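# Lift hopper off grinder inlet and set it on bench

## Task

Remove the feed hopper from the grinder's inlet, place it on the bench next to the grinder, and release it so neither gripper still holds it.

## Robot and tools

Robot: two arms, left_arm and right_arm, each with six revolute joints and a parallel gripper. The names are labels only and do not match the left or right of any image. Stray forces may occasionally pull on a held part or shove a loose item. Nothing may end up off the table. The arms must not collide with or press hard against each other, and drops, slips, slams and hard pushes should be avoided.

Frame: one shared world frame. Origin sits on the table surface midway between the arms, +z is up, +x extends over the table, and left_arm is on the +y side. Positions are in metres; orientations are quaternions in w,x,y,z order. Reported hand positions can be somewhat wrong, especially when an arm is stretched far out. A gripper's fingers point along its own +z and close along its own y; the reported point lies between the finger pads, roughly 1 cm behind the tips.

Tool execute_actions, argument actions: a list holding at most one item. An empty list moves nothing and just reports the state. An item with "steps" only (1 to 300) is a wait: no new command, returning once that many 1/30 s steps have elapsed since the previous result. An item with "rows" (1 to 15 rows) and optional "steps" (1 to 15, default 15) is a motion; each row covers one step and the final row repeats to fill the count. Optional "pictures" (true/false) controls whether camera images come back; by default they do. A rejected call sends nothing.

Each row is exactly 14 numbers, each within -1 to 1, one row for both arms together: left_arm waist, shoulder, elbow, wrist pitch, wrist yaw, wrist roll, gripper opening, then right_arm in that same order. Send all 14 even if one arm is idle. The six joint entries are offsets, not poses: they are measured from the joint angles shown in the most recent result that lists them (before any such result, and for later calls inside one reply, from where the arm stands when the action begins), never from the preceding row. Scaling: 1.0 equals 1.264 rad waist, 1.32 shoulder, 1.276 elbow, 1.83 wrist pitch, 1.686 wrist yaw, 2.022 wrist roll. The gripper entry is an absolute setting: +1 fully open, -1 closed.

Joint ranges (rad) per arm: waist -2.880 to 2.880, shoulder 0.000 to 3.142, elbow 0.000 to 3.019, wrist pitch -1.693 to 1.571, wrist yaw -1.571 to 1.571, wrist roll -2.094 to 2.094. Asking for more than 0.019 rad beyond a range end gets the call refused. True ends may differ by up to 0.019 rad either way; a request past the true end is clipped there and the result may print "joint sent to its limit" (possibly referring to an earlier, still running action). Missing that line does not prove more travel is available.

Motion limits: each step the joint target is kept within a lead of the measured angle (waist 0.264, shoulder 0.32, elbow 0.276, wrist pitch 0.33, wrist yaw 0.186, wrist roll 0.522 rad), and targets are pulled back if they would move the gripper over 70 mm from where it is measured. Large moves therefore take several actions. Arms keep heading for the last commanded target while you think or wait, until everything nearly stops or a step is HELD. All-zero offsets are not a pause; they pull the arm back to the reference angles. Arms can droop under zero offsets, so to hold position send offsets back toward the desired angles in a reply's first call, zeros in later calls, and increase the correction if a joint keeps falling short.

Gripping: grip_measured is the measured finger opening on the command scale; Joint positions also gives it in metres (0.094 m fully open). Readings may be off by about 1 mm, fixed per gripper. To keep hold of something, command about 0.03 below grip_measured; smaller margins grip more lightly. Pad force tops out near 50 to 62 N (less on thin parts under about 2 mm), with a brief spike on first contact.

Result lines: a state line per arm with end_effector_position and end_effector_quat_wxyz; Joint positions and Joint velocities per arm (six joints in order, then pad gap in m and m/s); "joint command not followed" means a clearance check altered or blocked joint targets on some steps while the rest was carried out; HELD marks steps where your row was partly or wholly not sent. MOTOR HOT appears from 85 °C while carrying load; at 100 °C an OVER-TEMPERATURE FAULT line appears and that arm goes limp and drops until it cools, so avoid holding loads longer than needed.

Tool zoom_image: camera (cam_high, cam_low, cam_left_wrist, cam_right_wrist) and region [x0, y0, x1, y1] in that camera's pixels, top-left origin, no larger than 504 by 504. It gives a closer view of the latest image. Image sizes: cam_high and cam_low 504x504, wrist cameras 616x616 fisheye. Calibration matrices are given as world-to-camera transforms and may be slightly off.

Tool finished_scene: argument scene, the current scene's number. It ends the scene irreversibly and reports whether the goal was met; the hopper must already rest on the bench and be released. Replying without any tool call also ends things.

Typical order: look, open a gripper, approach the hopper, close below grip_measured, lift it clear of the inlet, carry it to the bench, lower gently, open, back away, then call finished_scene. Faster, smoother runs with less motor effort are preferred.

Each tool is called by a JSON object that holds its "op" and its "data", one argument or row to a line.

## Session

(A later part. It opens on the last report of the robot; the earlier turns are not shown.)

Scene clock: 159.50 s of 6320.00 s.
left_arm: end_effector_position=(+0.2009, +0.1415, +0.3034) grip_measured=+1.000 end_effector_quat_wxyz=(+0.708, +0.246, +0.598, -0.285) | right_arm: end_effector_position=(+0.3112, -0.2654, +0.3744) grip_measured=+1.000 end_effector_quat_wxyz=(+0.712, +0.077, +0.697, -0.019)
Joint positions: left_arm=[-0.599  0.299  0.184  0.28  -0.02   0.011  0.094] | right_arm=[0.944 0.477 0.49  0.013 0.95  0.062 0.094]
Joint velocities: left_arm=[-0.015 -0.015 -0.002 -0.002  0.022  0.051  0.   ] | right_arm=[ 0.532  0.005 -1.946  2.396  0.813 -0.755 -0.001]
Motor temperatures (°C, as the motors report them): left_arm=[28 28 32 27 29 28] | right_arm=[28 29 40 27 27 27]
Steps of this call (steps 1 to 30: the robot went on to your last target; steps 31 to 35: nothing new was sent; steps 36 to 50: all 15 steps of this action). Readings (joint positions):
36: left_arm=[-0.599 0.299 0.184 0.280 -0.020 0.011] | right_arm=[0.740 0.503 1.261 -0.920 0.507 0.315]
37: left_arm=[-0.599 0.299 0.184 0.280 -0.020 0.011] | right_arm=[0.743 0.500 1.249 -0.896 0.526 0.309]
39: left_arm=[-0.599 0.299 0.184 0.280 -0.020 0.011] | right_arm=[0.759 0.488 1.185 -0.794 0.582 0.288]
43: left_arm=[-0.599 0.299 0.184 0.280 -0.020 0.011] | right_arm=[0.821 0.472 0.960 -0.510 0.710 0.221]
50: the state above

{"op": "execute_actions", "data": {
  "actions": [
    {"rows": [[0,0,0,0,0,0,1, 0.05,0.01,-0.135,0.19,0.033,-0.083,1],[0,0,0,0,0,0,1, 0.059,0.035,-0.122,0.204,0.037,-0.087,1],[0,0,0,0,0,0,1, 0.07,0.068,-0.107,0.222,0.042,-0.092,1],[0,0,0,0,0,0,1, 0.082,0.105,-0.09,0.243,0.047,-0.098,1],[0,0,0,0,0,0,1, 0.094,0.145,-0.072,0.265,0.052,-0.104,1],[0,0,0,0,0,0,1, 0.107,0.186,-0.053,0.288,0.058,-0.11,1],[0,0,0,0,0,0,1, 0.12,0.227,-0.034,0.311,0.064,-0.117,1],[0,0,0,0,0,0,1, 0.133,0.268,-0.015,0.334,0.07,-0.123,1],[0,0,0,0,0,0,1, 0.146,0.309,0.004,0.357,0.076,-0.13,1],[0,0,0,0,0,0,1, 0.158,0.35,0.022,0.38,0.081,-0.136,1],[0,0,0,0,0,0,1, 0.17,0.39,0.04,0.402,0.086,-0.142,1],[0,0,0,0,0,0,1, 0.18,0.428,0.057,0.423,0.091,-0.148,1],[0,0,0,0,0,0,1, 0.189,0.463,0.073,0.443,0.095,-0.153,1],[0,0,0,0,0,0,1, 0.197,0.494,0.087,0.46,0.098,-0.158,1],[0,0,0,0,0,0,1, 0.2025,0.52,0.098,0.474,0.101,-0.162,1]], "steps": 15}
  ],
  "pictures": false
}}

{"op": "execute_actions", "data": {
  "actions": [
    {"steps": 15}
  ]
}}

Scene clock: 161.83 s of 6320.00 s.
left_arm: end_effector_position=(+0.2009, +0.1415, +0.3034) grip_measured=+1.000 end_effector_quat_wxyz=(+0.708, +0.246, +0.598, -0.285) | right_arm: end_effector_position=(+0.3462, -0.1164, +0.3337) grip_measured=+1.000 end_effector_quat_wxyz=(+0.743, +0.030, +0.668, -0.024)
Joint positions: left_arm=[-0.599  0.299  0.184  0.28  -0.02   0.011  0.094] | right_arm=[ 1.175  1.094  0.541  0.794  1.111 -0.206  0.094]
Joint velocities: left_arm=[ 0.005  0.005 -0.007 -0.002 -0.022  0.007  0.   ] | right_arm=[ 0.317  1.236  0.623  0.95   0.125 -0.33  -0.001]
Motor temperatures (°C, as the motors report them): left_arm=[28 28 32 27 29 28] | right_arm=[28 29 41 27 27 27]
Steps of this call (steps 1 to 30: the robot went on to your last target; steps 31 to 55: nothing new was sent; steps 56 to 70: all 15 steps of this action). Readings (joint positions):
56: left_arm=[-0.599 0.299 0.184 0.280 -0.020 0.011] | right_arm=[0.995 0.476 0.285 0.322 1.000 -0.085]
57: left_arm=[-0.599 0.299 0.184 0.280 -0.020 0.011] | right_arm=[0.996 0.480 0.285 0.331 1.006 -0.087]
59: left_arm=[-0.599 0.299 0.184 0.280 -0.020 0.011] | right_arm=[1.006 0.514 0.287 0.377 1.023 -0.095]
63: left_arm=[-0.599 0.299 0.184 0.280 -0.020 0.011] | right_arm=[1.064 0.709 0.346 0.518 1.060 -0.128]
70: the state above

Scene clock: 162.33 s of 6320.00 s.
left_arm: end_effector_position=(+0.2009, +0.1415, +0.3034) grip_measured=+1.000 end_effector_quat_wxyz=(+0.708, +0.246, +0.598, -0.285) | right_arm: end_effector_position=(+0.3499, -0.0944, +0.3295) grip_measured=+1.000 end_effector_quat_wxyz=(+0.745, +0.017, +0.666, -0.029)
Joint positions: left_arm=[-0.599  0.299  0.184  0.28  -0.02   0.011  0.094] | right_arm=[ 1.196  1.171  0.575  0.855  1.118 -0.248  0.094]
Joint velocities: left_arm=[-0.005 -0.005 -0.012 -0.017 -0.022 -0.037  0.   ] | right_arm=[-0.015  0.005  0.002 -0.027  0.007  0.007 -0.   ]
Motor temperatures (°C, as the motors report them): left_arm=[28 28 32 27 29 28] | right_arm=[28 29 41 27 27 27]
Steps of this call (steps 1 to 15: the robot went on to your last target). Readings (joint positions):
1: left_arm=[-0.599 0.299 0.184 0.280 -0.020 0.011] | right_arm=[1.184 1.131 0.560 0.819 1.113 -0.215]
2: left_arm=[-0.599 0.299 0.184 0.280 -0.020 0.011] | right_arm=[1.191 1.157 0.571 0.834 1.113 -0.222]
4: left_arm=[-0.599 0.299 0.184 0.280 -0.020 0.011] | right_arm=[1.196 1.179 0.575 0.843 1.114 -0.233]
8: left_arm=[-0.599 0.299 0.184 0.280 -0.020 0.011] | right_arm=[1.196 1.174 0.575 0.853 1.118 -0.243]
15: the state above
camera_calibration (this result's frames):
cam_left_wrist: T_world_to_cam=[[-0.697784, -0.716287, -0.00546845, 0.245872], [-0.312605, 0.311381, -0.897396, 0.293038], [0.644496, -0.624479, -0.441192, 0.210564], [0, 0, 0, 1]] pos_world=[0.127463, 0.216361, 0.357215]
cam_right_wrist: T_world_to_cam=[[-0.0833121, -0.996333, 0.0194865, -0.0701215], [-0.492437, 0.024161, -0.870013, 0.462385], [0.866352, -0.0820784, -0.492644, -0.0259922], [0, 0, 0, 1]] pos_world=[0.244372, -0.0831695, 0.390842]

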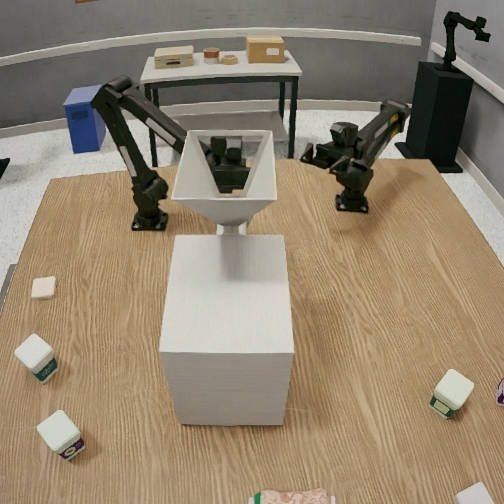

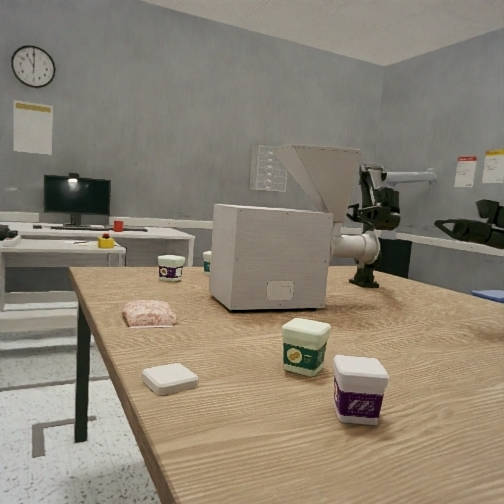

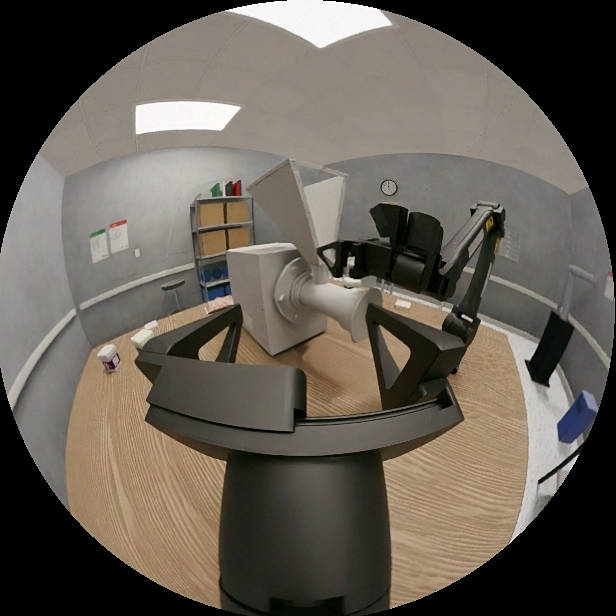

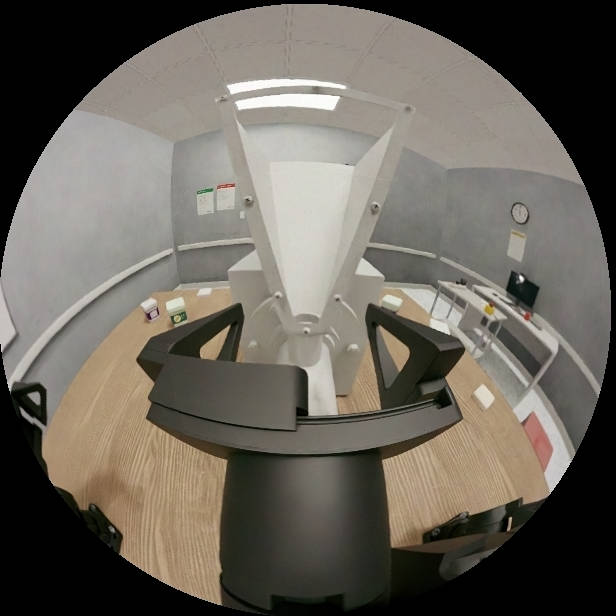

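{"op": "execute_actions", "data": {
  "actions": [
    {"rows": [[0,0,0,0,0,0,1, -0.006,0.002,0.035,0.014,0,0.005,1],[0,0,0,0,0,0,1, -0.010,0.006,0.042,0.016,0,0.008,1],[0,0,0,0,0,0,1, -0.015,0.011,0.048,0.017,0,0.009,1],[0,0,0,0,0,0,1, -0.021,0.016,0.053,0.018,0,0.010,1],[0,0,0,0,0,0,1, -0.027,0.021,0.058,0.019,-0.001,0.010,1],[0,0,0,0,0,0,1, -0.033,0.026,0.062,0.02,-0.002,0.011,1],[0,0,0,0,0,0,1, -0.04,0.031,0.066,0.02,-0.004,0.011,1],[0,0,0,0,0,0,1, -0.047,0.036,0.07,0.02,-0.006,0.012,1],[0,0,0,0,0,0,1, -0.054,0.041,0.074,0.02,-0.008,0.012,1],[0,0,0,0,0,0,1, -0.061,0.046,0.078,0.02,-0.010,0.013,1],[0,0,0,0,0,0,1, -0.068,0.051,0.081,0.02,-0.012,0.013,1],[0,0,0,0,0,0,1, -0.074,0.055,0.084,0.02,-0.014,0.014,1],[0,0,0,0,0,0,1, -0.079,0.058,0.086,0.02,-0.016,0.014,1],[0,0,0,0,0,0,1, -0.083,0.061,0.088,0.02,-0.017,0.014,1],[0,0,0,0,0,0,1, -0.086,0.063,0.089,0.02,-0.018,0.014,1]], "steps": 15}
  ],
  "pictures": false
}}

{"op": "execute_actions", "data": {
  "actions": [
    {"steps": 8}
  ]
}}

Scene clock: 166.87 s of 6320.00 s.
left_arm: end_effector_position=(+0.2009, +0.1415, +0.3034) grip_measured=+1.000 end_effector_quat_wxyz=(+0.708, +0.246, +0.598, -0.285) | right_arm: end_effector_position=(+0.3856, -0.1030, +0.3315) grip_measured=+1.000 end_effector_quat_wxyz=(+0.746, +0.041, +0.663, -0.051)
Joint positions: left_arm=[-0.599  0.299  0.184  0.28  -0.02   0.011  0.094] | right_arm=[ 1.105  1.234  0.626  0.868  1.092 -0.239  0.094]
Joint velocities: left_arm=[-0.005 -0.015 -0.027 -0.002 -0.022 -0.007  0.   ] | right_arm=[-0.19   0.122  0.071 -0.002 -0.081  0.037  0.001]
Motor temperatures (°C, as the motors report them): left_arm=[28 28 32 27 29 28] | right_arm=[28 29 41 27 27 27]
Steps of this call (steps 1 to 15: the robot went on to your last target; steps 16 to 90: nothing new was sent; then 1.03 s passed at rest; steps 91 to 105: all 15 steps of this action). Readings (joint positions):
91: left_arm=[-0.599 0.299 0.184 0.280 -0.020 0.011] | right_arm=[1.196 1.171 0.575 0.855 1.118 -0.250]
92: left_arm=[-0.599 0.299 0.184 0.280 -0.020 0.011] | right_arm=[1.196 1.171 0.575 0.856 1.118 -0.250]
94: left_arm=[-0.599 0.299 0.184 0.280 -0.020 0.011] | right_arm=[1.194 1.171 0.575 0.860 1.118 -0.248]
98: left_arm=[-0.599 0.299 0.184 0.280 -0.020 0.011] | right_arm=[1.170 1.186 0.590 0.866 1.113 -0.245]
105: the state above

Scene clock: 167.13 s of 6320.00 s.
left_arm: end_effector_position=(+0.2009, +0.1415, +0.3034) grip_measured=+1.000 end_effector_quat_wxyz=(+0.708, +0.246, +0.598, -0.285) | right_arm: end_effector_position=(+0.3895, -0.1050, +0.3297) grip_measured=+1.000 end_effector_quat_wxyz=(+0.745, +0.043, +0.663, -0.055)
Joint positions: left_arm=[-0.599  0.299  0.184  0.28  -0.02   0.011  0.094] | right_arm=[ 1.095  1.241  0.628  0.868  1.09  -0.237  0.094]
Joint velocities: left_arm=[ 0.005 -0.005 -0.017 -0.002 -0.007 -0.051  0.   ] | right_arm=[ 0.005 -0.005  0.007  0.007 -0.037 -0.007 -0.   ]
Motor temperatures (°C, as the motors report them): left_arm=[28 28 32 27 29 28] | right_arm=[28 29 41 27 27 27]
Steps of this call (steps 1 to 8: the robot went on to your last target). Readings (joint positions):
1: left_arm=[-0.599 0.299 0.184 0.280 -0.020 0.011] | right_arm=[1.100 1.237 0.628 0.868 1.091 -0.238]
2: left_arm=[-0.599 0.299 0.184 0.280 -0.020 0.011] | right_arm=[1.097 1.240 0.628 0.868 1.091 -0.238]
4: left_arm=[-0.599 0.299 0.184 0.280 -0.020 0.011] | right_arm=[1.095 1.241 0.628 0.868 1.091 -0.237]
8: the state above
camera_calibration (this result's frames):
cam_left_wrist: T_world_to_cam=[[-0.697784, -0.716287, -0.00546845, 0.245872], [-0.312605, 0.311381, -0.897396, 0.293038], [0.644496, -0.624479, -0.441192, 0.210564], [0, 0, 0, 1]] pos_world=[0.127463, 0.216361, 0.357215]
cam_right_wrist: T_world_to_cam=[[-0.155318, -0.987747, 0.0152539, -0.0470614], [-0.485133, 0.0628157, -0.872181, 0.484224], [0.860536, -0.142866, -0.488945, -0.0663809], [0, 0, 0, 1]] pos_world=[0.284727, -0.0863852, 0.390592]

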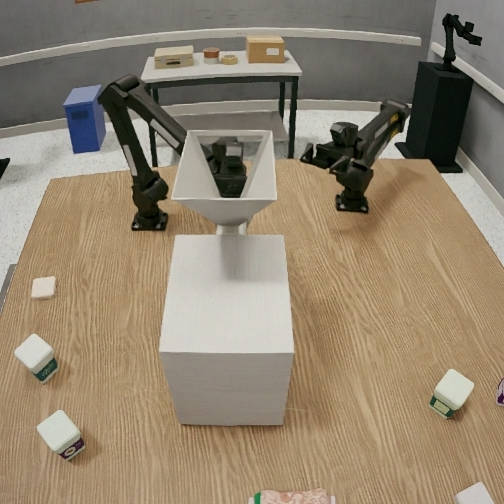

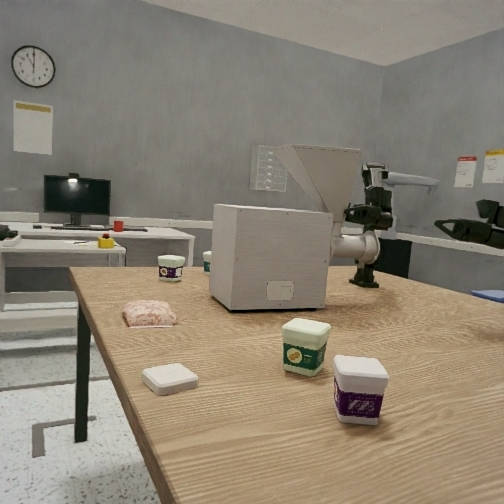

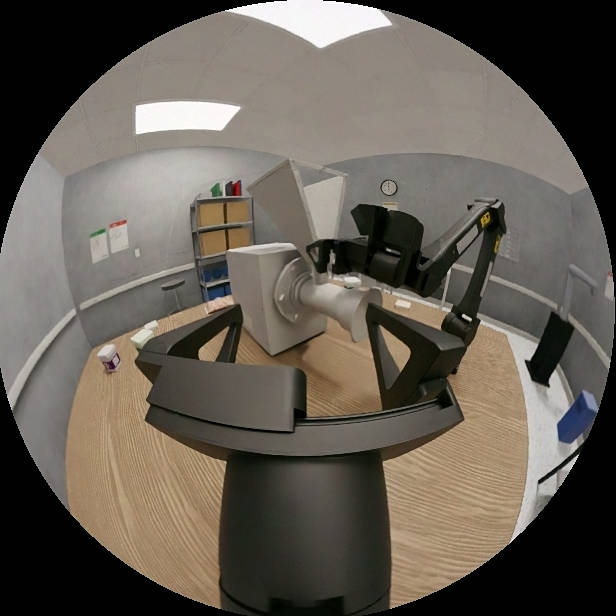

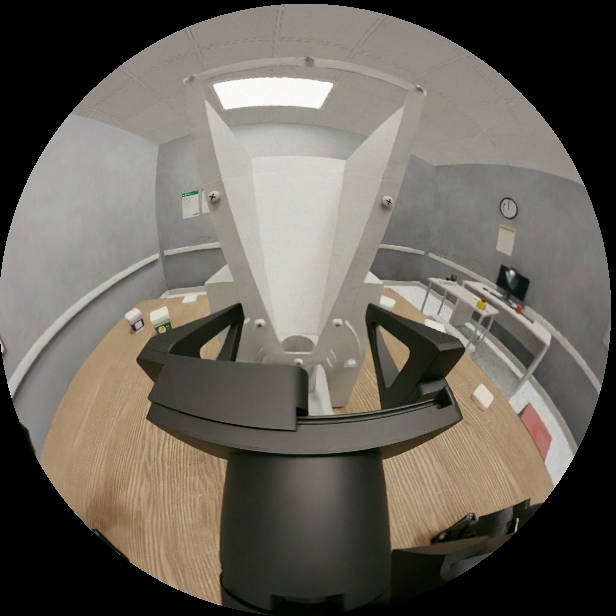

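{"op": "zoom_image", "data": {
  "camera": "cam_right_wrist",
  "region": [220, 260, 390, 430]
}}

{"op": "zoom_image", "data": {
  "camera": "cam_left_wrist",
  "region": [270, 190, 400, 320]
}}

Region (220, 260, 390, 430) of cam_right_wrist's 616x616 image, scaled by 2.965, with more detail than that image has.

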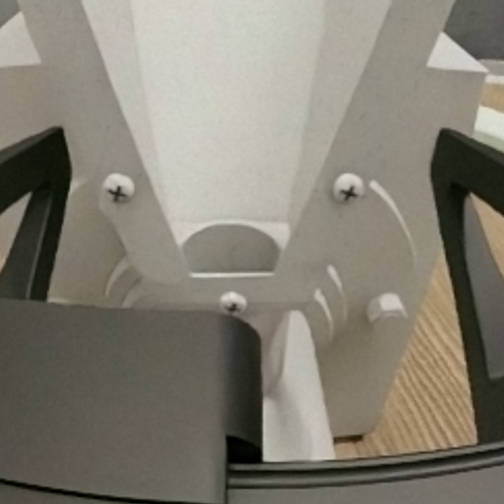

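Region (270, 190, 400, 320) of cam_left_wrist's 616x616 image, scaled by 3.877, with more detail than that image has.

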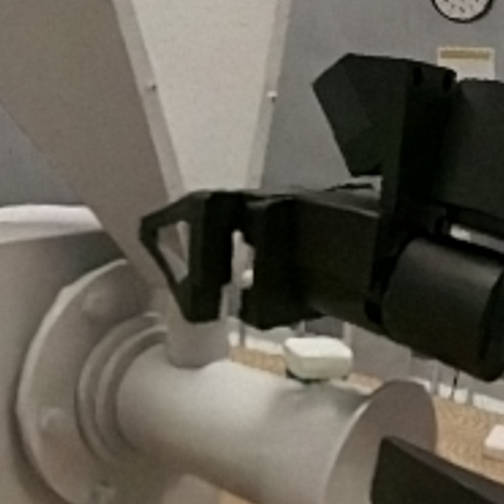

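{"op": "execute_actions", "data": {
  "actions": [
    {"rows": [[0,0,0,0,0,0,1, -0.003,0.008,0.044,0.016,-0.008,-0.008,1],[0,0,0,0,0,0,1, -0.005,0.012,0.048,0.022,-0.014,-0.011,1],[0,0,0,0,0,0,1, -0.009,0.017,0.051,0.028,-0.019,-0.013,1],[0,0,0,0,0,0,1, -0.015,0.023,0.054,0.034,-0.024,-0.015,1],[0,0,0,0,0,0,1, -0.022,0.03,0.058,0.041,-0.029,-0.018,1],[0,0,0,0,0,0,1, -0.029,0.037,0.062,0.048,-0.034,-0.02,1],[0,0,0,0,0,0,1, -0.037,0.044,0.066,0.055,-0.039,-0.023,1],[0,0,0,0,0,0,1, -0.045,0.051,0.07,0.062,-0.045,-0.025,1],[0,0,0,0,0,0,1, -0.053,0.058,0.074,0.069,-0.05,-0.028,1],[0,0,0,0,0,0,1, -0.061,0.065,0.078,0.075,-0.055,-0.03,1],[0,0,0,0,0,0,1, -0.068,0.072,0.081,0.081,-0.06,-0.032,1],[0,0,0,0,0,0,1, -0.075,0.078,0.084,0.086,-0.064,-0.034,1],[0,0,0,0,0,0,1, -0.081,0.084,0.087,0.091,-0.068,-0.036,1],[0,0,0,0,0,0,1, -0.086,0.089,0.09,0.095,-0.071,-0.037,1],[0,0,0,0,0,0,1, -0.09,0.093,0.092,0.098,-0.074,-0.038,1]], "steps": 15}
  ],
  "pictures": false
}}

{"op": "execute_actions", "data": {
  "actions": [
    {"steps": 10}
  ]
}}

Scene clock: 174.30 s of 6320.00 s.
left_arm: end_effector_position=(+0.2009, +0.1415, +0.3034) grip_measured=+1.000 end_effector_quat_wxyz=(+0.708, +0.246, +0.598, -0.285) | right_arm: end_effector_position=(+0.4296, -0.1036, +0.3406) grip_measured=+1.000 end_effector_quat_wxyz=(+0.771, +0.045, +0.633, -0.045)
Joint positions: left_arm=[-0.599  0.299  0.184  0.28  -0.02   0.011  0.094] | right_arm=[ 1.002  1.338  0.683  1.007  0.973 -0.283  0.094]
Joint velocities: left_arm=[-0.005 -0.005 -0.007  0.002 -0.066  0.066  0.   ] | right_arm=[-0.259  0.2    0.085  0.227 -0.183 -0.11  -0.   ]
Motor temperatures (°C, as the motors report them): left_arm=[28 28 32 27 29 28] | right_arm=[28 29 41 27 27 27]
Steps of this call (steps 1 to 30: the robot went on to your last target; steps 31 to 90: nothing new was sent; then 3.67 s passed at rest; steps 91 to 105: all 15 steps of this action). Readings (joint positions):
91: left_arm=[-0.599 0.299 0.184 0.280 -0.020 0.011] | right_arm=[1.095 1.241 0.628 0.868 1.086 -0.236]
92: left_arm=[-0.599 0.299 0.184 0.280 -0.020 0.011] | right_arm=[1.095 1.241 0.628 0.871 1.078 -0.237]
94: left_arm=[-0.599 0.299 0.184 0.280 -0.020 0.011] | right_arm=[1.094 1.244 0.629 0.886 1.061 -0.241]
98: left_arm=[-0.599 0.299 0.184 0.280 -0.020 0.011] | right_arm=[1.076 1.270 0.646 0.932 1.026 -0.255]
105: the state above

Scene clock: 174.63 s of 6320.00 s.
left_arm: end_effector_position=(+0.2009, +0.1415, +0.3034) grip_measured=+1.000 end_effector_quat_wxyz=(+0.708, +0.246, +0.598, -0.285) | right_arm: end_effector_position=(+0.4353, -0.1068, +0.3387) grip_measured=+1.000 end_effector_quat_wxyz=(+0.772, +0.045, +0.632, -0.054)
Joint positions: left_arm=[-0.599  0.299  0.184  0.28  -0.02   0.011  0.094] | right_arm=[ 0.987  1.352  0.687  1.02   0.969 -0.295  0.094]
Joint velocities: left_arm=[-0.005 -0.005 -0.007  0.002 -0.051 -0.066  0.   ] | right_arm=[-0.005 -0.015  0.002 -0.012  0.022 -0.11  -0.001]
Motor temperatures (°C, as the motors report them): left_arm=[28 28 32 27 29 28] | right_arm=[28 29 41 27 27 27]
Steps of this call (steps 1 to 10: the robot went on to your last target). Readings (joint positions):
1: left_arm=[-0.599 0.299 0.184 0.280 -0.020 0.011] | right_arm=[0.994 1.345 0.685 1.012 0.971 -0.286]
2: left_arm=[-0.599 0.299 0.184 0.280 -0.020 0.011] | right_arm=[0.990 1.349 0.687 1.016 0.970 -0.288]
4: left_arm=[-0.599 0.299 0.184 0.280 -0.020 0.011] | right_arm=[0.987 1.352 0.687 1.019 0.969 -0.292]
8: left_arm=[-0.599 0.299 0.184 0.280 -0.020 0.011] | right_arm=[0.987 1.352 0.687 1.020 0.969 -0.295]
10: the state above
camera_calibration (this result's frames):
cam_left_wrist: T_world_to_cam=[[-0.697784, -0.716287, -0.00546845, 0.245872], [-0.312605, 0.311381, -0.897396, 0.293038], [0.644496, -0.624479, -0.441192, 0.210564], [0, 0, 0, 1]] pos_world=[0.127463, 0.216361, 0.357215]
cam_right_wrist: T_world_to_cam=[[-0.157011, -0.987593, 0.00273625, -0.0368739], [-0.411613, 0.0629204, -0.909184, 0.495022], [0.897732, -0.143878, -0.416385, -0.142555], [0, 0, 0, 1]] pos_world=[0.325944, -0.0880739, 0.39081]

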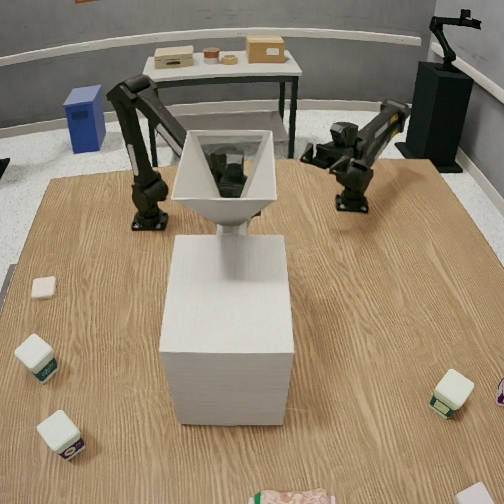

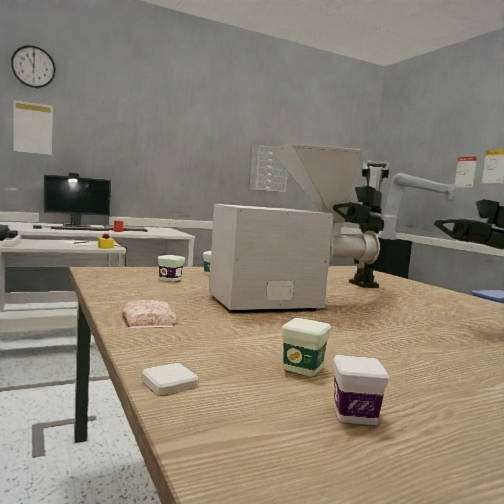

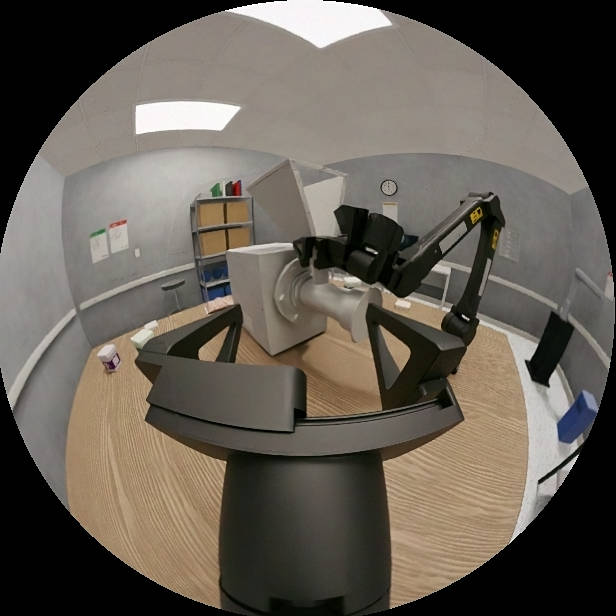

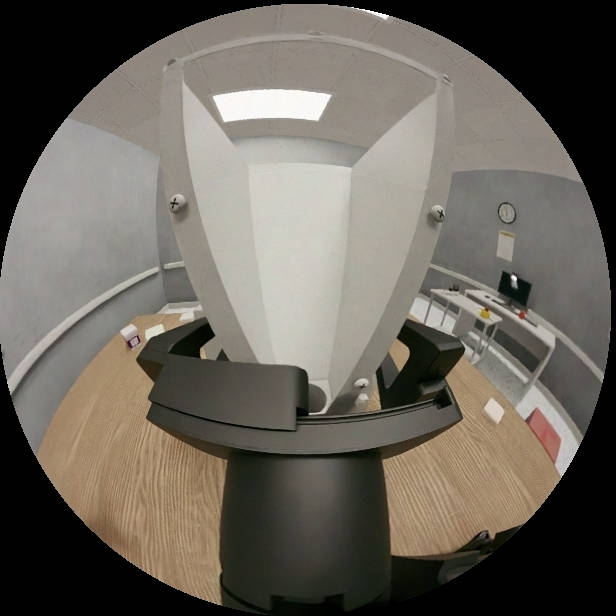

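{"op": "execute_actions", "data": {
  "actions": [
    {"rows": [[0,0,0,0,0,0,1, 0,0.005,0.03,0.01,0,0,0.9],[0,0,0,0,0,0,1, 0,0.005,0.03,0.01,0,0,0.82],[0,0,0,0,0,0,1, 0,0.005,0.03,0.01,0,0,0.76],[0,0,0,0,0,0,1, 0,0.005,0.03,0.01,0,0,0.72],[0,0,0,0,0,0,1, 0,0.005,0.03,0.01,0,0,0.69],[0,0,0,0,0,0,1, 0,0.005,0.03,0.01,0,0,0.66],[0,0,0,0,0,0,1, 0,0.005,0.03,0.01,0,0,0.63],[0,0,0,0,0,0,1, 0,0.005,0.03,0.01,0,0,0.60],[0,0,0,0,0,0,1, 0,0.005,0.03,0.01,0,0,0.58],[0,0,0,0,0,0,1, 0,0.005,0.03,0.01,0,0,0.56],[0,0,0,0,0,0,1, 0,0.005,0.03,0.01,0,0,0.54],[0,0,0,0,0,0,1, 0,0.005,0.03,0.01,0,0,0.52],[0,0,0,0,0,0,1, 0,0.005,0.03,0.01,0,0,0.50],[0,0,0,0,0,0,1, 0,0.005,0.03,0.01,0,0,0.48],[0,0,0,0,0,0,1, 0,0.005,0.03,0.01,0,0,0.46]], "steps": 15}
  ],
  "pictures": false
}}

{"op": "execute_actions", "data": {
  "actions": [
    {"steps": 6}
  ]
}}

Scene clock: 176.50 s of 6320.00 s.
left_arm: end_effector_position=(+0.2009, +0.1415, +0.3034) grip_measured=+1.000 end_effector_quat_wxyz=(+0.708, +0.246, +0.598, -0.285) | right_arm: end_effector_position=(+0.4353, -0.1082, +0.3380) grip_measured=+0.556 end_effector_quat_wxyz=(+0.771, +0.051, +0.633, -0.053)
Joint positions: left_arm=[-0.599  0.299  0.184  0.28  -0.02   0.011  0.094] | right_arm=[ 0.987  1.353  0.687  1.02   0.978 -0.286  0.073]
Joint velocities: left_arm=[-0.005 -0.005 -0.017 -0.007  0.051  0.066  0.   ] | right_arm=[-0.005  0.005  0.007  0.002  0.022  0.051 -0.001]
Motor temperatures (°C, as the motors report them): left_arm=[28 28 32 27 29 28] | right_arm=[28 29 41 27 27 27]
Steps of this call (steps 1 to 30: the robot went on to your last target; steps 31 to 41: nothing new was sent; steps 42 to 56: all 15 steps of this action). Readings (joint positions):
42: left_arm=[-0.599 0.299 0.184 0.280 -0.020 0.011] | right_arm=[0.987 1.352 0.687 1.020 0.969 -0.297]
43: left_arm=[-0.599 0.299 0.184 0.280 -0.020 0.011] | right_arm=[0.987 1.352 0.687 1.020 0.970 -0.297]
45: left_arm=[-0.599 0.299 0.184 0.280 -0.020 0.011] | right_arm=[0.987 1.352 0.687 1.020 0.970 -0.297]
49: left_arm=[-0.599 0.299 0.184 0.280 -0.020 0.011] | right_arm=[0.987 1.352 0.687 1.020 0.973 -0.297]
56: the state above

Scene clock: 176.70 s of 6320.00 s.
left_arm: end_effector_position=(+0.2009, +0.1415, +0.3034) grip_measured=+1.000 end_effector_quat_wxyz=(+0.708, +0.246, +0.598, -0.285) | right_arm: end_effector_position=(+0.4353, -0.1082, +0.3380) grip_measured=+0.556 end_effector_quat_wxyz=(+0.771, +0.051, +0.633, -0.053)
Joint positions: left_arm=[-0.599  0.299  0.184  0.28  -0.02   0.011  0.094] | right_arm=[ 0.987  1.353  0.687  1.02   0.978 -0.286  0.073]
Joint velocities: left_arm=[-0.015 -0.015 -0.007  0.002  0.051 -0.095  0.   ] | right_arm=[-0.015 -0.005 -0.007 -0.002 -0.066  0.066 -0.   ]
Motor temperatures (°C, as the motors report them): left_arm=[28 28 32 27 29 28] | right_arm=[28 29 41 27 27 27]
Steps of this call (steps 1 to 6: the robot went on to your last target). Readings (joint positions):
1: left_arm=[-0.599 0.299 0.184 0.280 -0.020 0.011] | right_arm=[0.987 1.353 0.687 1.020 0.978 -0.286]
2: left_arm=[-0.599 0.299 0.184 0.280 -0.020 0.011] | right_arm=[0.987 1.353 0.687 1.020 0.978 -0.286]
4: left_arm=[-0.599 0.299 0.184 0.280 -0.020 0.011] | right_arm=[0.987 1.353 0.687 1.020 0.978 -0.286]
6: the state above
camera_calibration (this result's frames):
cam_left_wrist: T_world_to_cam=[[-0.697784, -0.716287, -0.00546845, 0.245872], [-0.312605, 0.311381, -0.897396, 0.293038], [0.644496, -0.624479, -0.441192, 0.210564], [0, 0, 0, 1]] pos_world=[0.127463, 0.216361, 0.357215]
cam_right_wrist: T_world_to_cam=[[-0.163719, -0.98648, -0.00726003, -0.0318212], [-0.412607, 0.0751585, -0.907803, 0.49567], [0.896076, -0.145629, -0.419334, -0.141534], [0, 0, 0, 1]] pos_world=[0.326132, -0.0892562, 0.39039]

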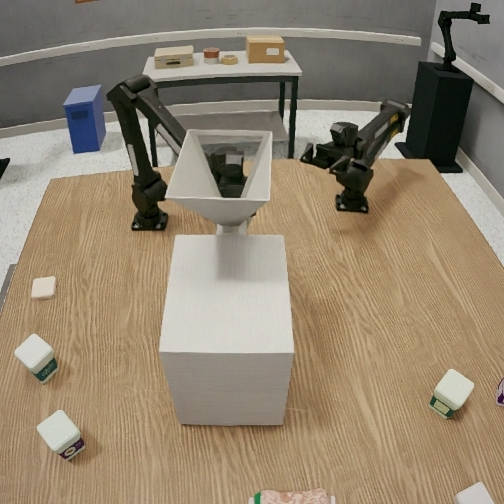

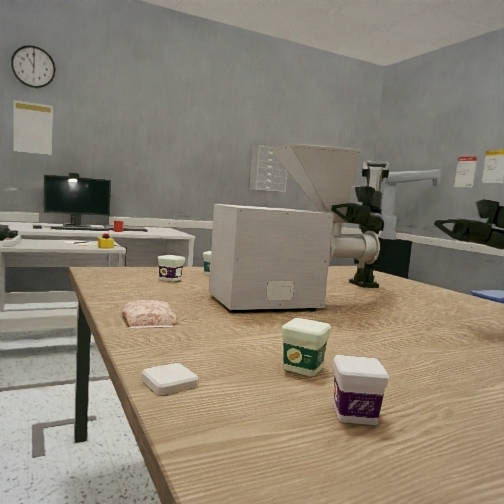

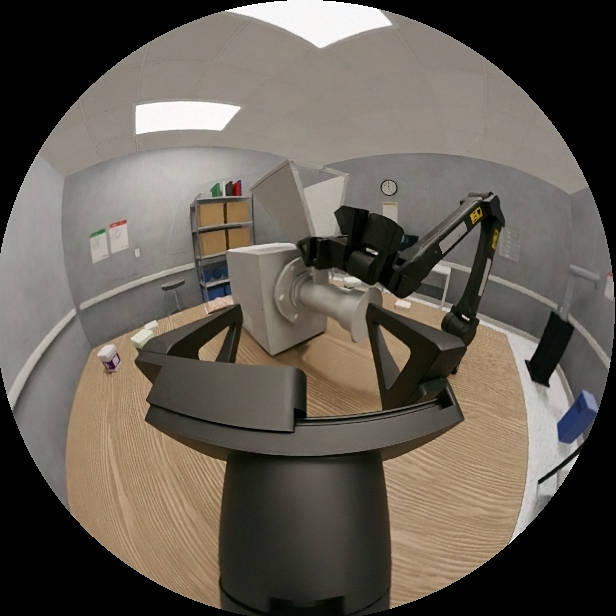

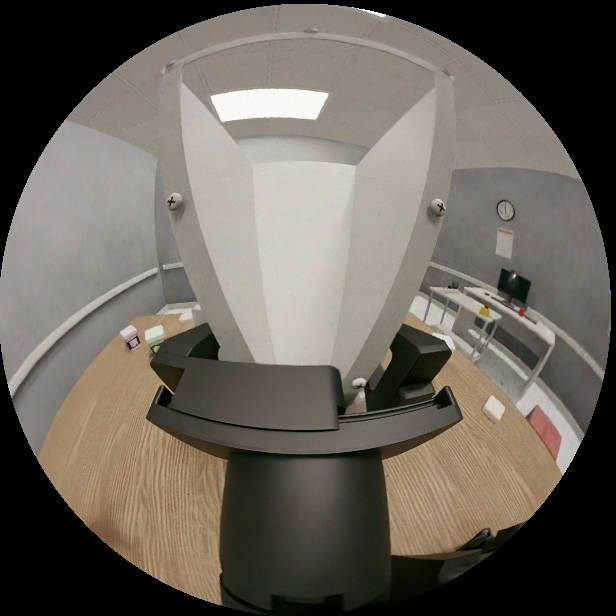

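{"op": "execute_actions", "data": {
  "actions": [
    {"rows": [[0,0,0,0,0,0,1, 0,-0.004,0.04,0.012,0,0,0.5],[0,0,0,0,0,0,1, 0,-0.008,0.047,0.012,0,0,0.5],[0,0,0,0,0,0,1, 0,-0.012,0.053,0.012,0,0,0.5],[0,0,0,0,0,0,1, 0,-0.015,0.057,0.011,0,0,0.5],[0,0,0,0,0,0,1, 0,-0.018,0.06,0.009,0,0,0.5],[0,0,0,0,0,0,1, 0,-0.02,0.062,0.007,0,0,0.5],[0,0,0,0,0,0,1, 0,-0.022,0.064,0.004,0,0,0.5],[0,0,0,0,0,0,1, 0,-0.024,0.066,0.001,0,0,0.5],[0,0,0,0,0,0,1, 0,-0.026,0.068,-0.002,0,0,0.5],[0,0,0,0,0,0,1, 0,-0.028,0.07,-0.005,0,0,0.5],[0,0,0,0,0,0,1, 0,-0.03,0.072,-0.008,0,0,0.5],[0,0,0,0,0,0,1, 0,-0.032,0.074,-0.01,0,0,0.5],[0,0,0,0,0,0,1, 0,-0.034,0.076,-0.012,0,0,0.5],[0,0,0,0,0,0,1, 0,-0.036,0.078,-0.014,0,0,0.5],[0,0,0,0,0,0,1, 0,-0.038,0.079,-0.016,0,0,0.5]], "steps": 15}
  ],
  "pictures": false
}}

{"op": "execute_actions", "data": {
  "actions": [
    {"steps": 6}
  ]
}}

Scene clock: 179.40 s of 6320.00 s.
left_arm: end_effector_position=(+0.2009, +0.1415, +0.3034) grip_measured=+1.000 end_effector_quat_wxyz=(+0.708, +0.246, +0.598, -0.285) | right_arm: end_effector_position=(+0.4352, -0.1084, +0.3379) grip_measured=+0.556 end_effector_quat_wxyz=(+0.769, +0.051, +0.635, -0.053)
Joint positions: left_arm=[-0.599  0.299  0.184  0.28  -0.02   0.011  0.094] | right_arm=[ 0.987  1.347  0.687  1.005  0.978 -0.279  0.073]
Joint velocities: left_arm=[-0.005 -0.005 -0.007 -0.022  0.007 -0.051  0.   ] | right_arm=[-0.015 -0.044  0.002 -0.129 -0.037  0.007  0.   ]
Motor temperatures (°C, as the motors report them): left_arm=[28 28 33 27 29 28] | right_arm=[28 29 41 27 27 27]
Steps of this call (steps 1 to 15: the robot went on to your last target; steps 16 to 66: nothing new was sent; steps 67 to 81: all 15 steps of this action). Readings (joint positions):
67: left_arm=[-0.599 0.299 0.184 0.280 -0.020 0.011] | right_arm=[0.987 1.353 0.687 1.020 0.979 -0.286]
68: left_arm=[-0.599 0.299 0.184 0.280 -0.020 0.011] | right_arm=[0.987 1.353 0.687 1.020 0.979 -0.286]
70: left_arm=[-0.599 0.299 0.184 0.280 -0.020 0.011] | right_arm=[0.987 1.353 0.687 1.020 0.979 -0.286]
74: left_arm=[-0.599 0.299 0.184 0.280 -0.020 0.011] | right_arm=[0.987 1.352 0.687 1.020 0.979 -0.286]
81: the state above

Scene clock: 179.60 s of 6320.00 s.
left_arm: end_effector_position=(+0.2009, +0.1415, +0.3034) grip_measured=+1.000 end_effector_quat_wxyz=(+0.708, +0.246, +0.598, -0.285) | right_arm: end_effector_position=(+0.4351, -0.1085, +0.3378) grip_measured=+0.555 end_effector_quat_wxyz=(+0.768, +0.050, +0.636, -0.053)
Joint positions: left_arm=[-0.599  0.299  0.184  0.28  -0.02   0.011  0.094] | right_arm=[ 0.987  1.345  0.687  0.997  0.978 -0.275  0.073]
Joint velocities: left_arm=[-0.005 -0.005  0.007 -0.002  0.051  0.037  0.   ] | right_arm=[-0.005  0.015 -0.017 -0.017 -0.037 -0.022  0.   ]
Motor temperatures (°C, as the motors report them): left_arm=[28 28 33 27 29 28] | right_arm=[28 29 41 27 27 27]
Steps of this call (steps 1 to 6: the robot went on to your last target). Readings (joint positions):
1: left_arm=[-0.599 0.299 0.184 0.280 -0.020 0.011] | right_arm=[0.987 1.346 0.687 1.002 0.978 -0.278]
2: left_arm=[-0.599 0.299 0.184 0.280 -0.020 0.011] | right_arm=[0.987 1.345 0.687 1.000 0.978 -0.276]
4: left_arm=[-0.599 0.299 0.184 0.280 -0.020 0.011] | right_arm=[0.987 1.345 0.687 0.998 0.978 -0.276]
6: the state above
camera_calibration (this result's frames):
cam_left_wrist: T_world_to_cam=[[-0.697784, -0.716287, -0.00546845, 0.245872], [-0.312605, 0.311381, -0.897396, 0.293038], [0.644496, -0.624479, -0.441192, 0.210564], [0, 0, 0, 1]] pos_world=[0.127463, 0.216361, 0.357215]
cam_right_wrist: T_world_to_cam=[[-0.161696, -0.986827, -0.00510572, -0.0337402], [-0.420353, 0.0735558, -0.904374, 0.497491], [0.892837, -0.144088, -0.426709, -0.137383], [0, 0, 0, 1]] pos_world=[0.326327, -0.0896844, 0.391124]

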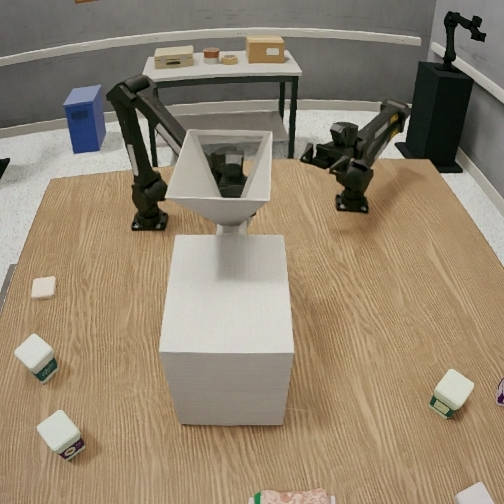

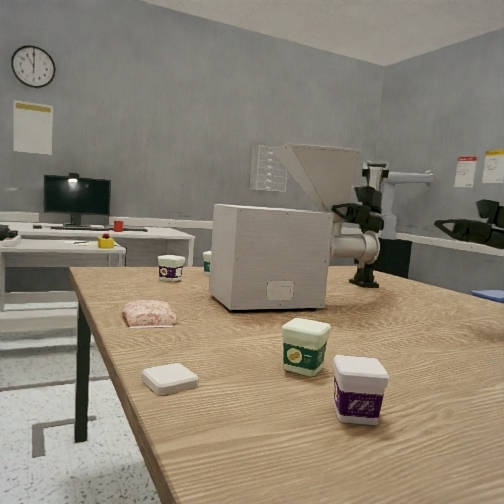

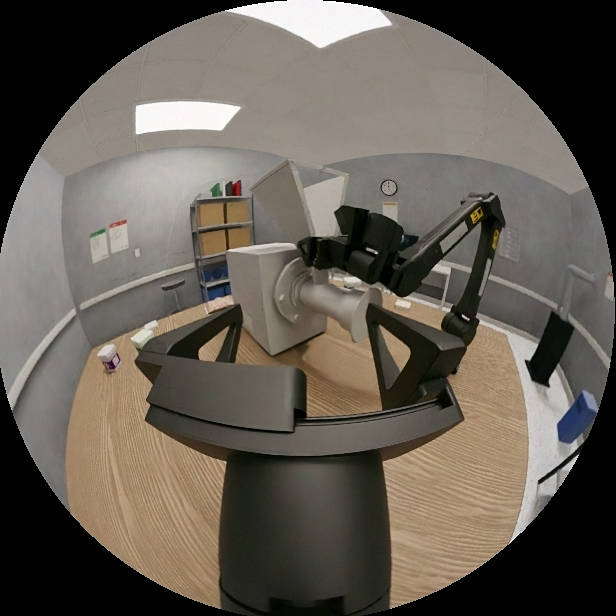

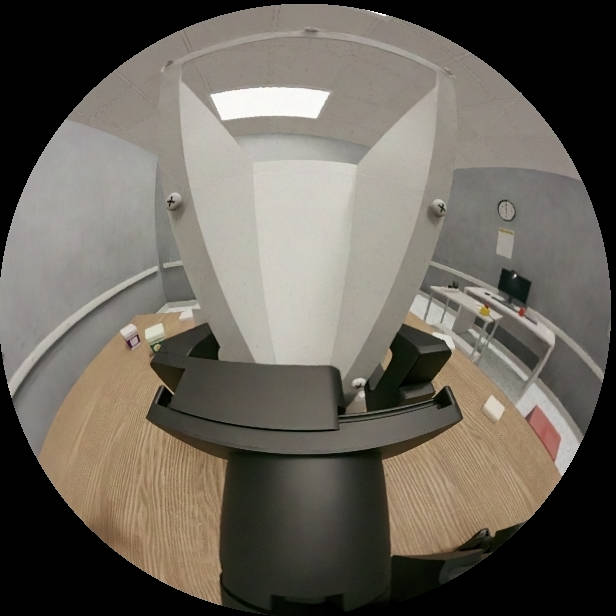

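{"op": "execute_actions", "data": {
  "actions": [
    {"rows": [[0,0,0,0,0,0,1, 0,-0.03,0.075,0.01,0,-0.003,0.5],[0,0,0,0,0,0,1, 0,-0.032,0.078,0.018,0,-0.003,0.5],[0,0,0,0,0,0,1, 0,-0.034,0.081,0.025,0,-0.003,0.5],[0,0,0,0,0,0,1, 0,-0.037,0.084,0.03,0,-0.003,0.5],[0,0,0,0,0,0,1, 0,-0.04,0.087,0.034,0,-0.003,0.5],[0,0,0,0,0,0,1, 0,-0.043,0.09,0.037,0,-0.003,0.5],[0,0,0,0,0,0,1, 0,-0.045,0.093,0.038,0,-0.003,0.5],[0,0,0,0,0,0,1, 0,-0.047,0.096,0.038,0,-0.003,0.5],[0,0,0,0,0,0,1, 0,-0.049,0.098,0.038,0,-0.003,0.5]], "steps": 13}
  ],
  "pictures": false
}}

Scene clock: 181.53 s of 6320.00 s.
left_arm: end_effector_position=(+0.2009, +0.1415, +0.3034) grip_measured=+1.000 end_effector_quat_wxyz=(+0.708, +0.246, +0.598, -0.285) | right_arm: end_effector_position=(+0.4350, -0.1086, +0.3382) grip_measured=+0.555 end_effector_quat_wxyz=(+0.769, +0.051, +0.636, -0.052)
Joint positions: left_arm=[-0.599  0.299  0.184  0.28  -0.02   0.011  0.094] | right_arm=[ 0.987  1.344  0.687  0.999  0.978 -0.274  0.073]
Joint velocities: left_arm=[-0.005 -0.005 -0.012  0.007  0.022  0.081  0.   ] | right_arm=[-0.005 -0.005  0.032 -0.027 -0.081 -0.022 -0.001]
Motor temperatures (°C, as the motors report them): left_arm=[28 28 33 27 29 28] | right_arm=[28 29 42 27 27 27]
Steps of this call (steps 1 to 15: the robot went on to your last target; steps 16 to 45: nothing new was sent; steps 46 to 58: all 13 steps of this action). Readings (joint positions):
46: left_arm=[-0.599 0.299 0.184 0.280 -0.020 0.011] | right_arm=[0.987 1.345 0.687 0.997 0.978 -0.274]
47: left_arm=[-0.599 0.299 0.184 0.280 -0.020 0.011] | right_arm=[0.987 1.345 0.687 0.997 0.978 -0.274]
49: left_arm=[-0.599 0.299 0.184 0.280 -0.020 0.011] | right_arm=[0.987 1.344 0.687 0.998 0.978 -0.274]
53: left_arm=[-0.599 0.299 0.184 0.280 -0.020 0.011] | right_arm=[0.987 1.344 0.687 0.999 0.978 -0.274]
58: the state above

{"op": "execute_actions", "data": {
  "actions": [
    {"rows": [[0,0,0,0,0,0,1, 0,-0.05,0.10,0.04,0,-0.003,0.5],[0,0,0,0,0,0,1, 0,-0.053,0.103,0.043,0,-0.003,0.5],[0,0,0,0,0,0,1, 0,-0.056,0.106,0.046,0,-0.003,0.5],[0,0,0,0,0,0,1, 0,-0.059,0.109,0.049,0,-0.003,0.5],[0,0,0,0,0,0,1, 0,-0.062,0.112,0.052,0,-0.003,0.5],[0,0,0,0,0,0,1, 0,-0.065,0.115,0.055,0,-0.003,0.5],[0,0,0,0,0,0,1, 0,-0.068,0.118,0.057,0,-0.003,0.5],[0,0,0,0,0,0,1, 0,-0.071,0.121,0.059,0,-0.003,0.5],[0,0,0,0,0,0,1, 0,-0.074,0.124,0.061,0,-0.003,0.5]], "steps": 13}
  ],
  "pictures": false
}}

Scene clock: 182.77 s of 6320.00 s.
left_arm: end_effector_position=(+0.2009, +0.1415, +0.3034) grip_measured=+1.000 end_effector_quat_wxyz=(+0.708, +0.246, +0.598, -0.285) | right_arm: end_effector_position=(+0.4350, -0.1086, +0.3384) grip_measured=+0.555 end_effector_quat_wxyz=(+0.769, +0.051, +0.635, -0.052)
Joint positions: left_arm=[-0.599  0.299  0.184  0.28  -0.02   0.011  0.094] | right_arm=[ 0.987  1.344  0.687  1.     0.978 -0.274  0.073]
Joint velocities: left_arm=[-0.005 -0.005  0.002 -0.002  0.007 -0.037  0.   ] | right_arm=[-0.005  0.005 -0.007  0.002  0.022 -0.022  0.   ]
Motor temperatures (°C, as the motors report them): left_arm=[28 28 33 27 29 28] | right_arm=[28 29 43 27 27 27]
Steps of this call (steps 1 to 15: the robot went on to your last target; steps 16 to 24: nothing new was sent; steps 25 to 37: all 13 steps of this action). Readings (joint positions):
25: left_arm=[-0.599 0.299 0.184 0.280 -0.020 0.011] | right_arm=[0.987 1.344 0.687 0.999 0.978 -0.274]
26: left_arm=[-0.599 0.299 0.184 0.280 -0.020 0.011] | right_arm=[0.987 1.344 0.687 0.999 0.978 -0.274]
28: left_arm=[-0.599 0.299 0.184 0.280 -0.020 0.011] | right_arm=[0.987 1.344 0.687 0.999 0.978 -0.274]
32: left_arm=[-0.599 0.299 0.184 0.280 -0.020 0.011] | right_arm=[0.987 1.344 0.687 1.000 0.978 -0.274]
37: the state above

{"op": "execute_actions", "data": {
  "actions": [
    {"rows": [[0,0,0,0,0,0,1, 0,-0.06,0.11,0.06,0,-0.003,0.5],[0,0,0,0,0,0,1, 0,-0.06,0.11,0.065,0,-0.003,0.5],[0,0,0,0,0,0,1, 0,-0.06,0.11,0.07,0,-0.003,0.5],[0,0,0,0,0,0,1, 0,-0.06,0.11,0.075,0,-0.003,0.5],[0,0,0,0,0,0,1, 0,-0.06,0.11,0.08,0,-0.003,0.5],[0,0,0,0,0,0,1, 0,-0.06,0.11,0.085,0,-0.003,0.5],[0,0,0,0,0,0,1, 0,-0.06,0.11,0.09,0,-0.003,0.5],[0,0,0,0,0,0,1, 0,-0.06,0.11,0.095,0,-0.003,0.5],[0,0,0,0,0,0,1, 0,-0.06,0.11,0.10,0,-0.003,0.5],[0,0,0,0,0,0,1, 0,-0.06,0.11,0.105,0,-0.003,0.5],[0,0,0,0,0,0,1, 0,-0.06,0.11,0.11,0,-0.003,0.5],[0,0,0,0,0,0,1, 0,-0.06,0.11,0.115,0,-0.003,0.5],[0,0,0,0,0,0,1, 0,-0.06,0.11,0.12,0,-0.003,0.5],[0,0,0,0,0,0,1, 0,-0.06,0.11,0.12,0,-0.003,0.5],[0,0,0,0,0,0,1, 0,-0.06,0.11,0.12,0,-0.003,0.5]], "steps": 15}
  ],
  "pictures": false
}}

Scene clock: 187.07 s of 6320.00 s.
left_arm: end_effector_position=(+0.2009, +0.1415, +0.3034) grip_measured=+1.000 end_effector_quat_wxyz=(+0.708, +0.246, +0.598, -0.285) | right_arm: end_effector_position=(+0.4346, -0.1098, +0.3405) grip_measured=+0.554 end_effector_quat_wxyz=(+0.774, +0.060, +0.628, -0.049)
Joint positions: left_arm=[-0.599  0.299  0.184  0.28  -0.02   0.011  0.094] | right_arm=[ 0.987  1.354  0.687  1.042  0.983 -0.285  0.073]
Joint velocities: left_arm=[-0.005 -0.005 -0.012 -0.002  0.037 -0.037  0.   ] | right_arm=[-0.024  0.034  0.017  0.115  0.037 -0.051 -0.001]
Motor temperatures (°C, as the motors report them): left_arm=[28 28 33 27 29 28] | right_arm=[28 29 44 27 27 27]
Steps of this call (steps 1 to 15: the robot went on to your last target; steps 16 to 90: nothing new was sent; then 0.80 s passed at rest; steps 91 to 105: all 15 steps of this action). Readings (joint positions):
91: left_arm=[-0.599 0.299 0.184 0.280 -0.020 0.011] | right_arm=[0.987 1.344 0.687 1.001 0.978 -0.274]
92: left_arm=[-0.599 0.299 0.184 0.280 -0.020 0.011] | right_arm=[0.987 1.344 0.687 1.003 0.978 -0.274]
94: left_arm=[-0.599 0.299 0.184 0.280 -0.020 0.011] | right_arm=[0.987 1.344 0.687 1.006 0.978 -0.274]
98: left_arm=[-0.599 0.299 0.184 0.280 -0.020 0.011] | right_arm=[0.987 1.346 0.687 1.014 0.979 -0.274]
105: the state above

{"op": "execute_actions", "data": {
  "actions": [
    {"rows": [[0,0,0,0,0,0,1, -0.004,-0.062,0.11,0.056,-0.008,0.003,0.5],[0,0,0,0,0,0,1, -0.007,-0.065,0.108,0.053,-0.016,0.007,0.5],[0,0,0,0,0,0,1, -0.009,-0.068,0.106,0.05,-0.024,0.01,0.5],[0,0,0,0,0,0,1, -0.011,-0.07,0.104,0.047,-0.032,0.013,0.5],[0,0,0,0,0,0,1, -0.013,-0.073,0.102,0.044,-0.04,0.016,0.5],[0,0,0,0,0,0,1, -0.015,-0.076,0.10,0.041,-0.048,0.019,0.5],[0,0,0,0,0,0,1, -0.017,-0.079,0.098,0.038,-0.056,0.022,0.5],[0,0,0,0,0,0,1, -0.019,-0.081,0.096,0.035,-0.064,0.025,0.5],[0,0,0,0,0,0,1, -0.021,-0.084,0.094,0.032,-0.072,0.027,0.5],[0,0,0,0,0,0,1, -0.023,-0.087,0.092,0.028,-0.08,0.03,0.5],[0,0,0,0,0,0,1, -0.025,-0.09,0.09,0.025,-0.088,0.033,0.5],[0,0,0,0,0,0,1, -0.027,-0.092,0.088,0.022,-0.096,0.036,0.5],[0,0,0,0,0,0,1, -0.029,-0.095,0.086,0.019,-0.103,0.038,0.5],[0,0,0,0,0,0,1, -0.031,-0.098,0.083,0.015,-0.11,0.041,0.5],[0,0,0,0,0,0,1, -0.033,-0.10,0.081,0.012,-0.117,0.043,0.5]], "steps": 15}
  ],
  "pictures": false
}}

{"op": "execute_actions", "data": {
  "actions": [
    {"steps": 6}
  ]
}}

Scene clock: 190.47 s of 6320.00 s.
left_arm: end_effector_position=(+0.2009, +0.1415, +0.3034) grip_measured=+1.000 end_effector_quat_wxyz=(+0.708, +0.246, +0.598, -0.285) | right_arm: end_effector_position=(+0.4350, -0.1035, +0.3430) grip_measured=+0.553 end_effector_quat_wxyz=(+0.782, +0.024, +0.622, -0.030)
Joint positions: left_arm=[-0.599  0.299  0.184  0.28  -0.02   0.011  0.094] | right_arm=[ 0.975  1.338  0.671  1.031  0.891 -0.288  0.073]
Joint velocities: left_arm=[-0.005  0.015 -0.007 -0.007 -0.037  0.007  0.   ] | right_arm=[-0.063 -0.122 -0.09  -0.159 -0.403  0.007  0.001]
Motor temperatures (°C, as the motors report them): left_arm=[28 28 33 27 29 28] | right_arm=[28 30 44 28 27 27]
Steps of this call (steps 1 to 30: the robot went on to your last target; steps 31 to 87: nothing new was sent; steps 88 to 102: all 15 steps of this action). Readings (joint positions):
88: left_arm=[-0.599 0.299 0.184 0.280 -0.020 0.011] | right_arm=[0.987 1.357 0.687 1.053 0.984 -0.290]
89: left_arm=[-0.599 0.299 0.184 0.280 -0.020 0.011] | right_arm=[0.987 1.357 0.687 1.053 0.983 -0.290]
91: left_arm=[-0.599 0.299 0.184 0.280 -0.020 0.011] | right_arm=[0.987 1.357 0.687 1.053 0.977 -0.290]
95: left_arm=[-0.599 0.299 0.184 0.280 -0.020 0.011] | right_arm=[0.985 1.357 0.687 1.053 0.962 -0.290]
102: the state above

Scene clock: 190.67 s of 6320.00 s.
left_arm: end_effector_position=(+0.2009, +0.1415, +0.3034) grip_measured=+1.000 end_effector_quat_wxyz=(+0.708, +0.246, +0.598, -0.285) | right_arm: end_effector_position=(+0.4349, -0.1025, +0.3436) grip_measured=+0.553 end_effector_quat_wxyz=(+0.782, +0.014, +0.623, -0.023)
Joint positions: left_arm=[-0.599  0.299  0.184  0.28  -0.02   0.011  0.094] | right_arm=[ 0.97   1.327  0.666  1.013  0.863 -0.279  0.073]
Joint velocities: left_arm=[-0.005  0.015  0.012 -0.002 -0.022 -0.007  0.   ] | right_arm=[-0.005 -0.034 -0.002 -0.046 -0.037  0.022 -0.   ]
Motor temperatures (°C, as the motors report them): left_arm=[28 28 33 27 29 28] | right_arm=[28 30 44 28 28 27]
Steps of this call (steps 1 to 6: the robot went on to your last target). Readings (joint positions):
1: left_arm=[-0.599 0.299 0.184 0.280 -0.020 0.011] | right_arm=[0.973 1.335 0.669 1.026 0.879 -0.287]
2: left_arm=[-0.599 0.299 0.184 0.280 -0.020 0.011] | right_arm=[0.972 1.332 0.667 1.022 0.872 -0.286]
4: left_arm=[-0.599 0.299 0.184 0.280 -0.020 0.011] | right_arm=[0.970 1.329 0.666 1.016 0.864 -0.282]
6: the state above
camera_calibration (this result's frames):
cam_left_wrist: T_world_to_cam=[[-0.697784, -0.716287, -0.00546845, 0.245872], [-0.312605, 0.311381, -0.897396, 0.293038], [0.644496, -0.624479, -0.441192, 0.210564], [0, 0, 0, 1]] pos_world=[0.127463, 0.216361, 0.357215]
cam_right_wrist: T_world_to_cam=[[-0.0717007, -0.997364, 0.01113, -0.0736828], [-0.390763, 0.0178218, -0.920319, 0.48914], [0.917695, -0.0703367, -0.39101, -0.149326], [0, 0, 0, 1]] pos_world=[0.32289, -0.092709, 0.392597]

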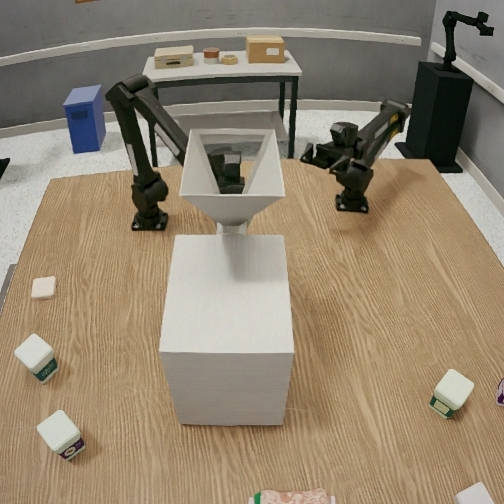

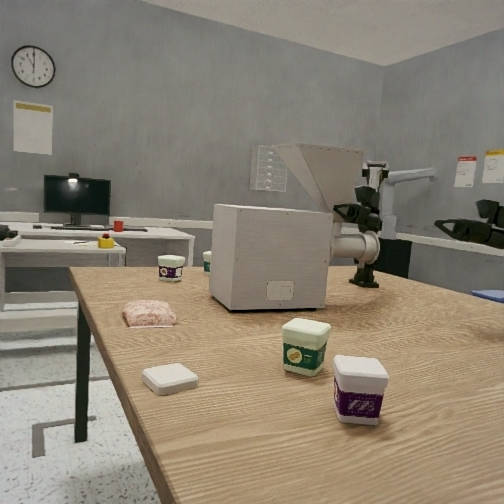

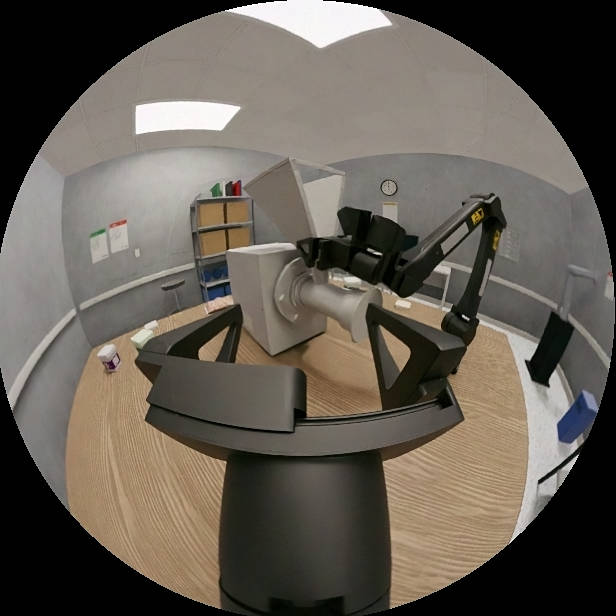

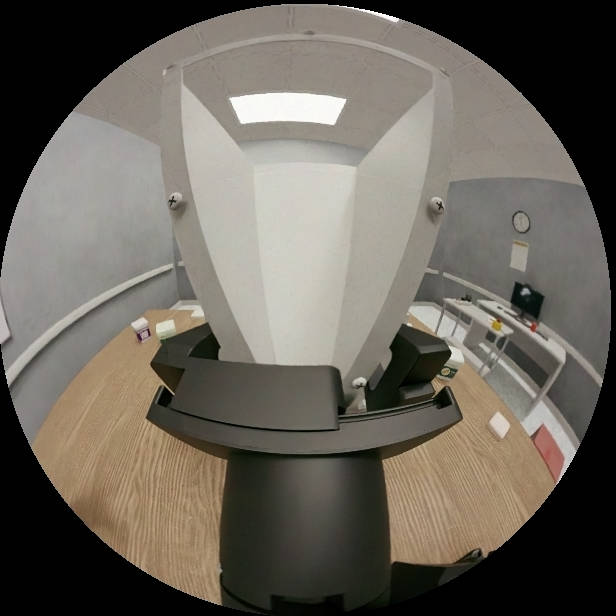

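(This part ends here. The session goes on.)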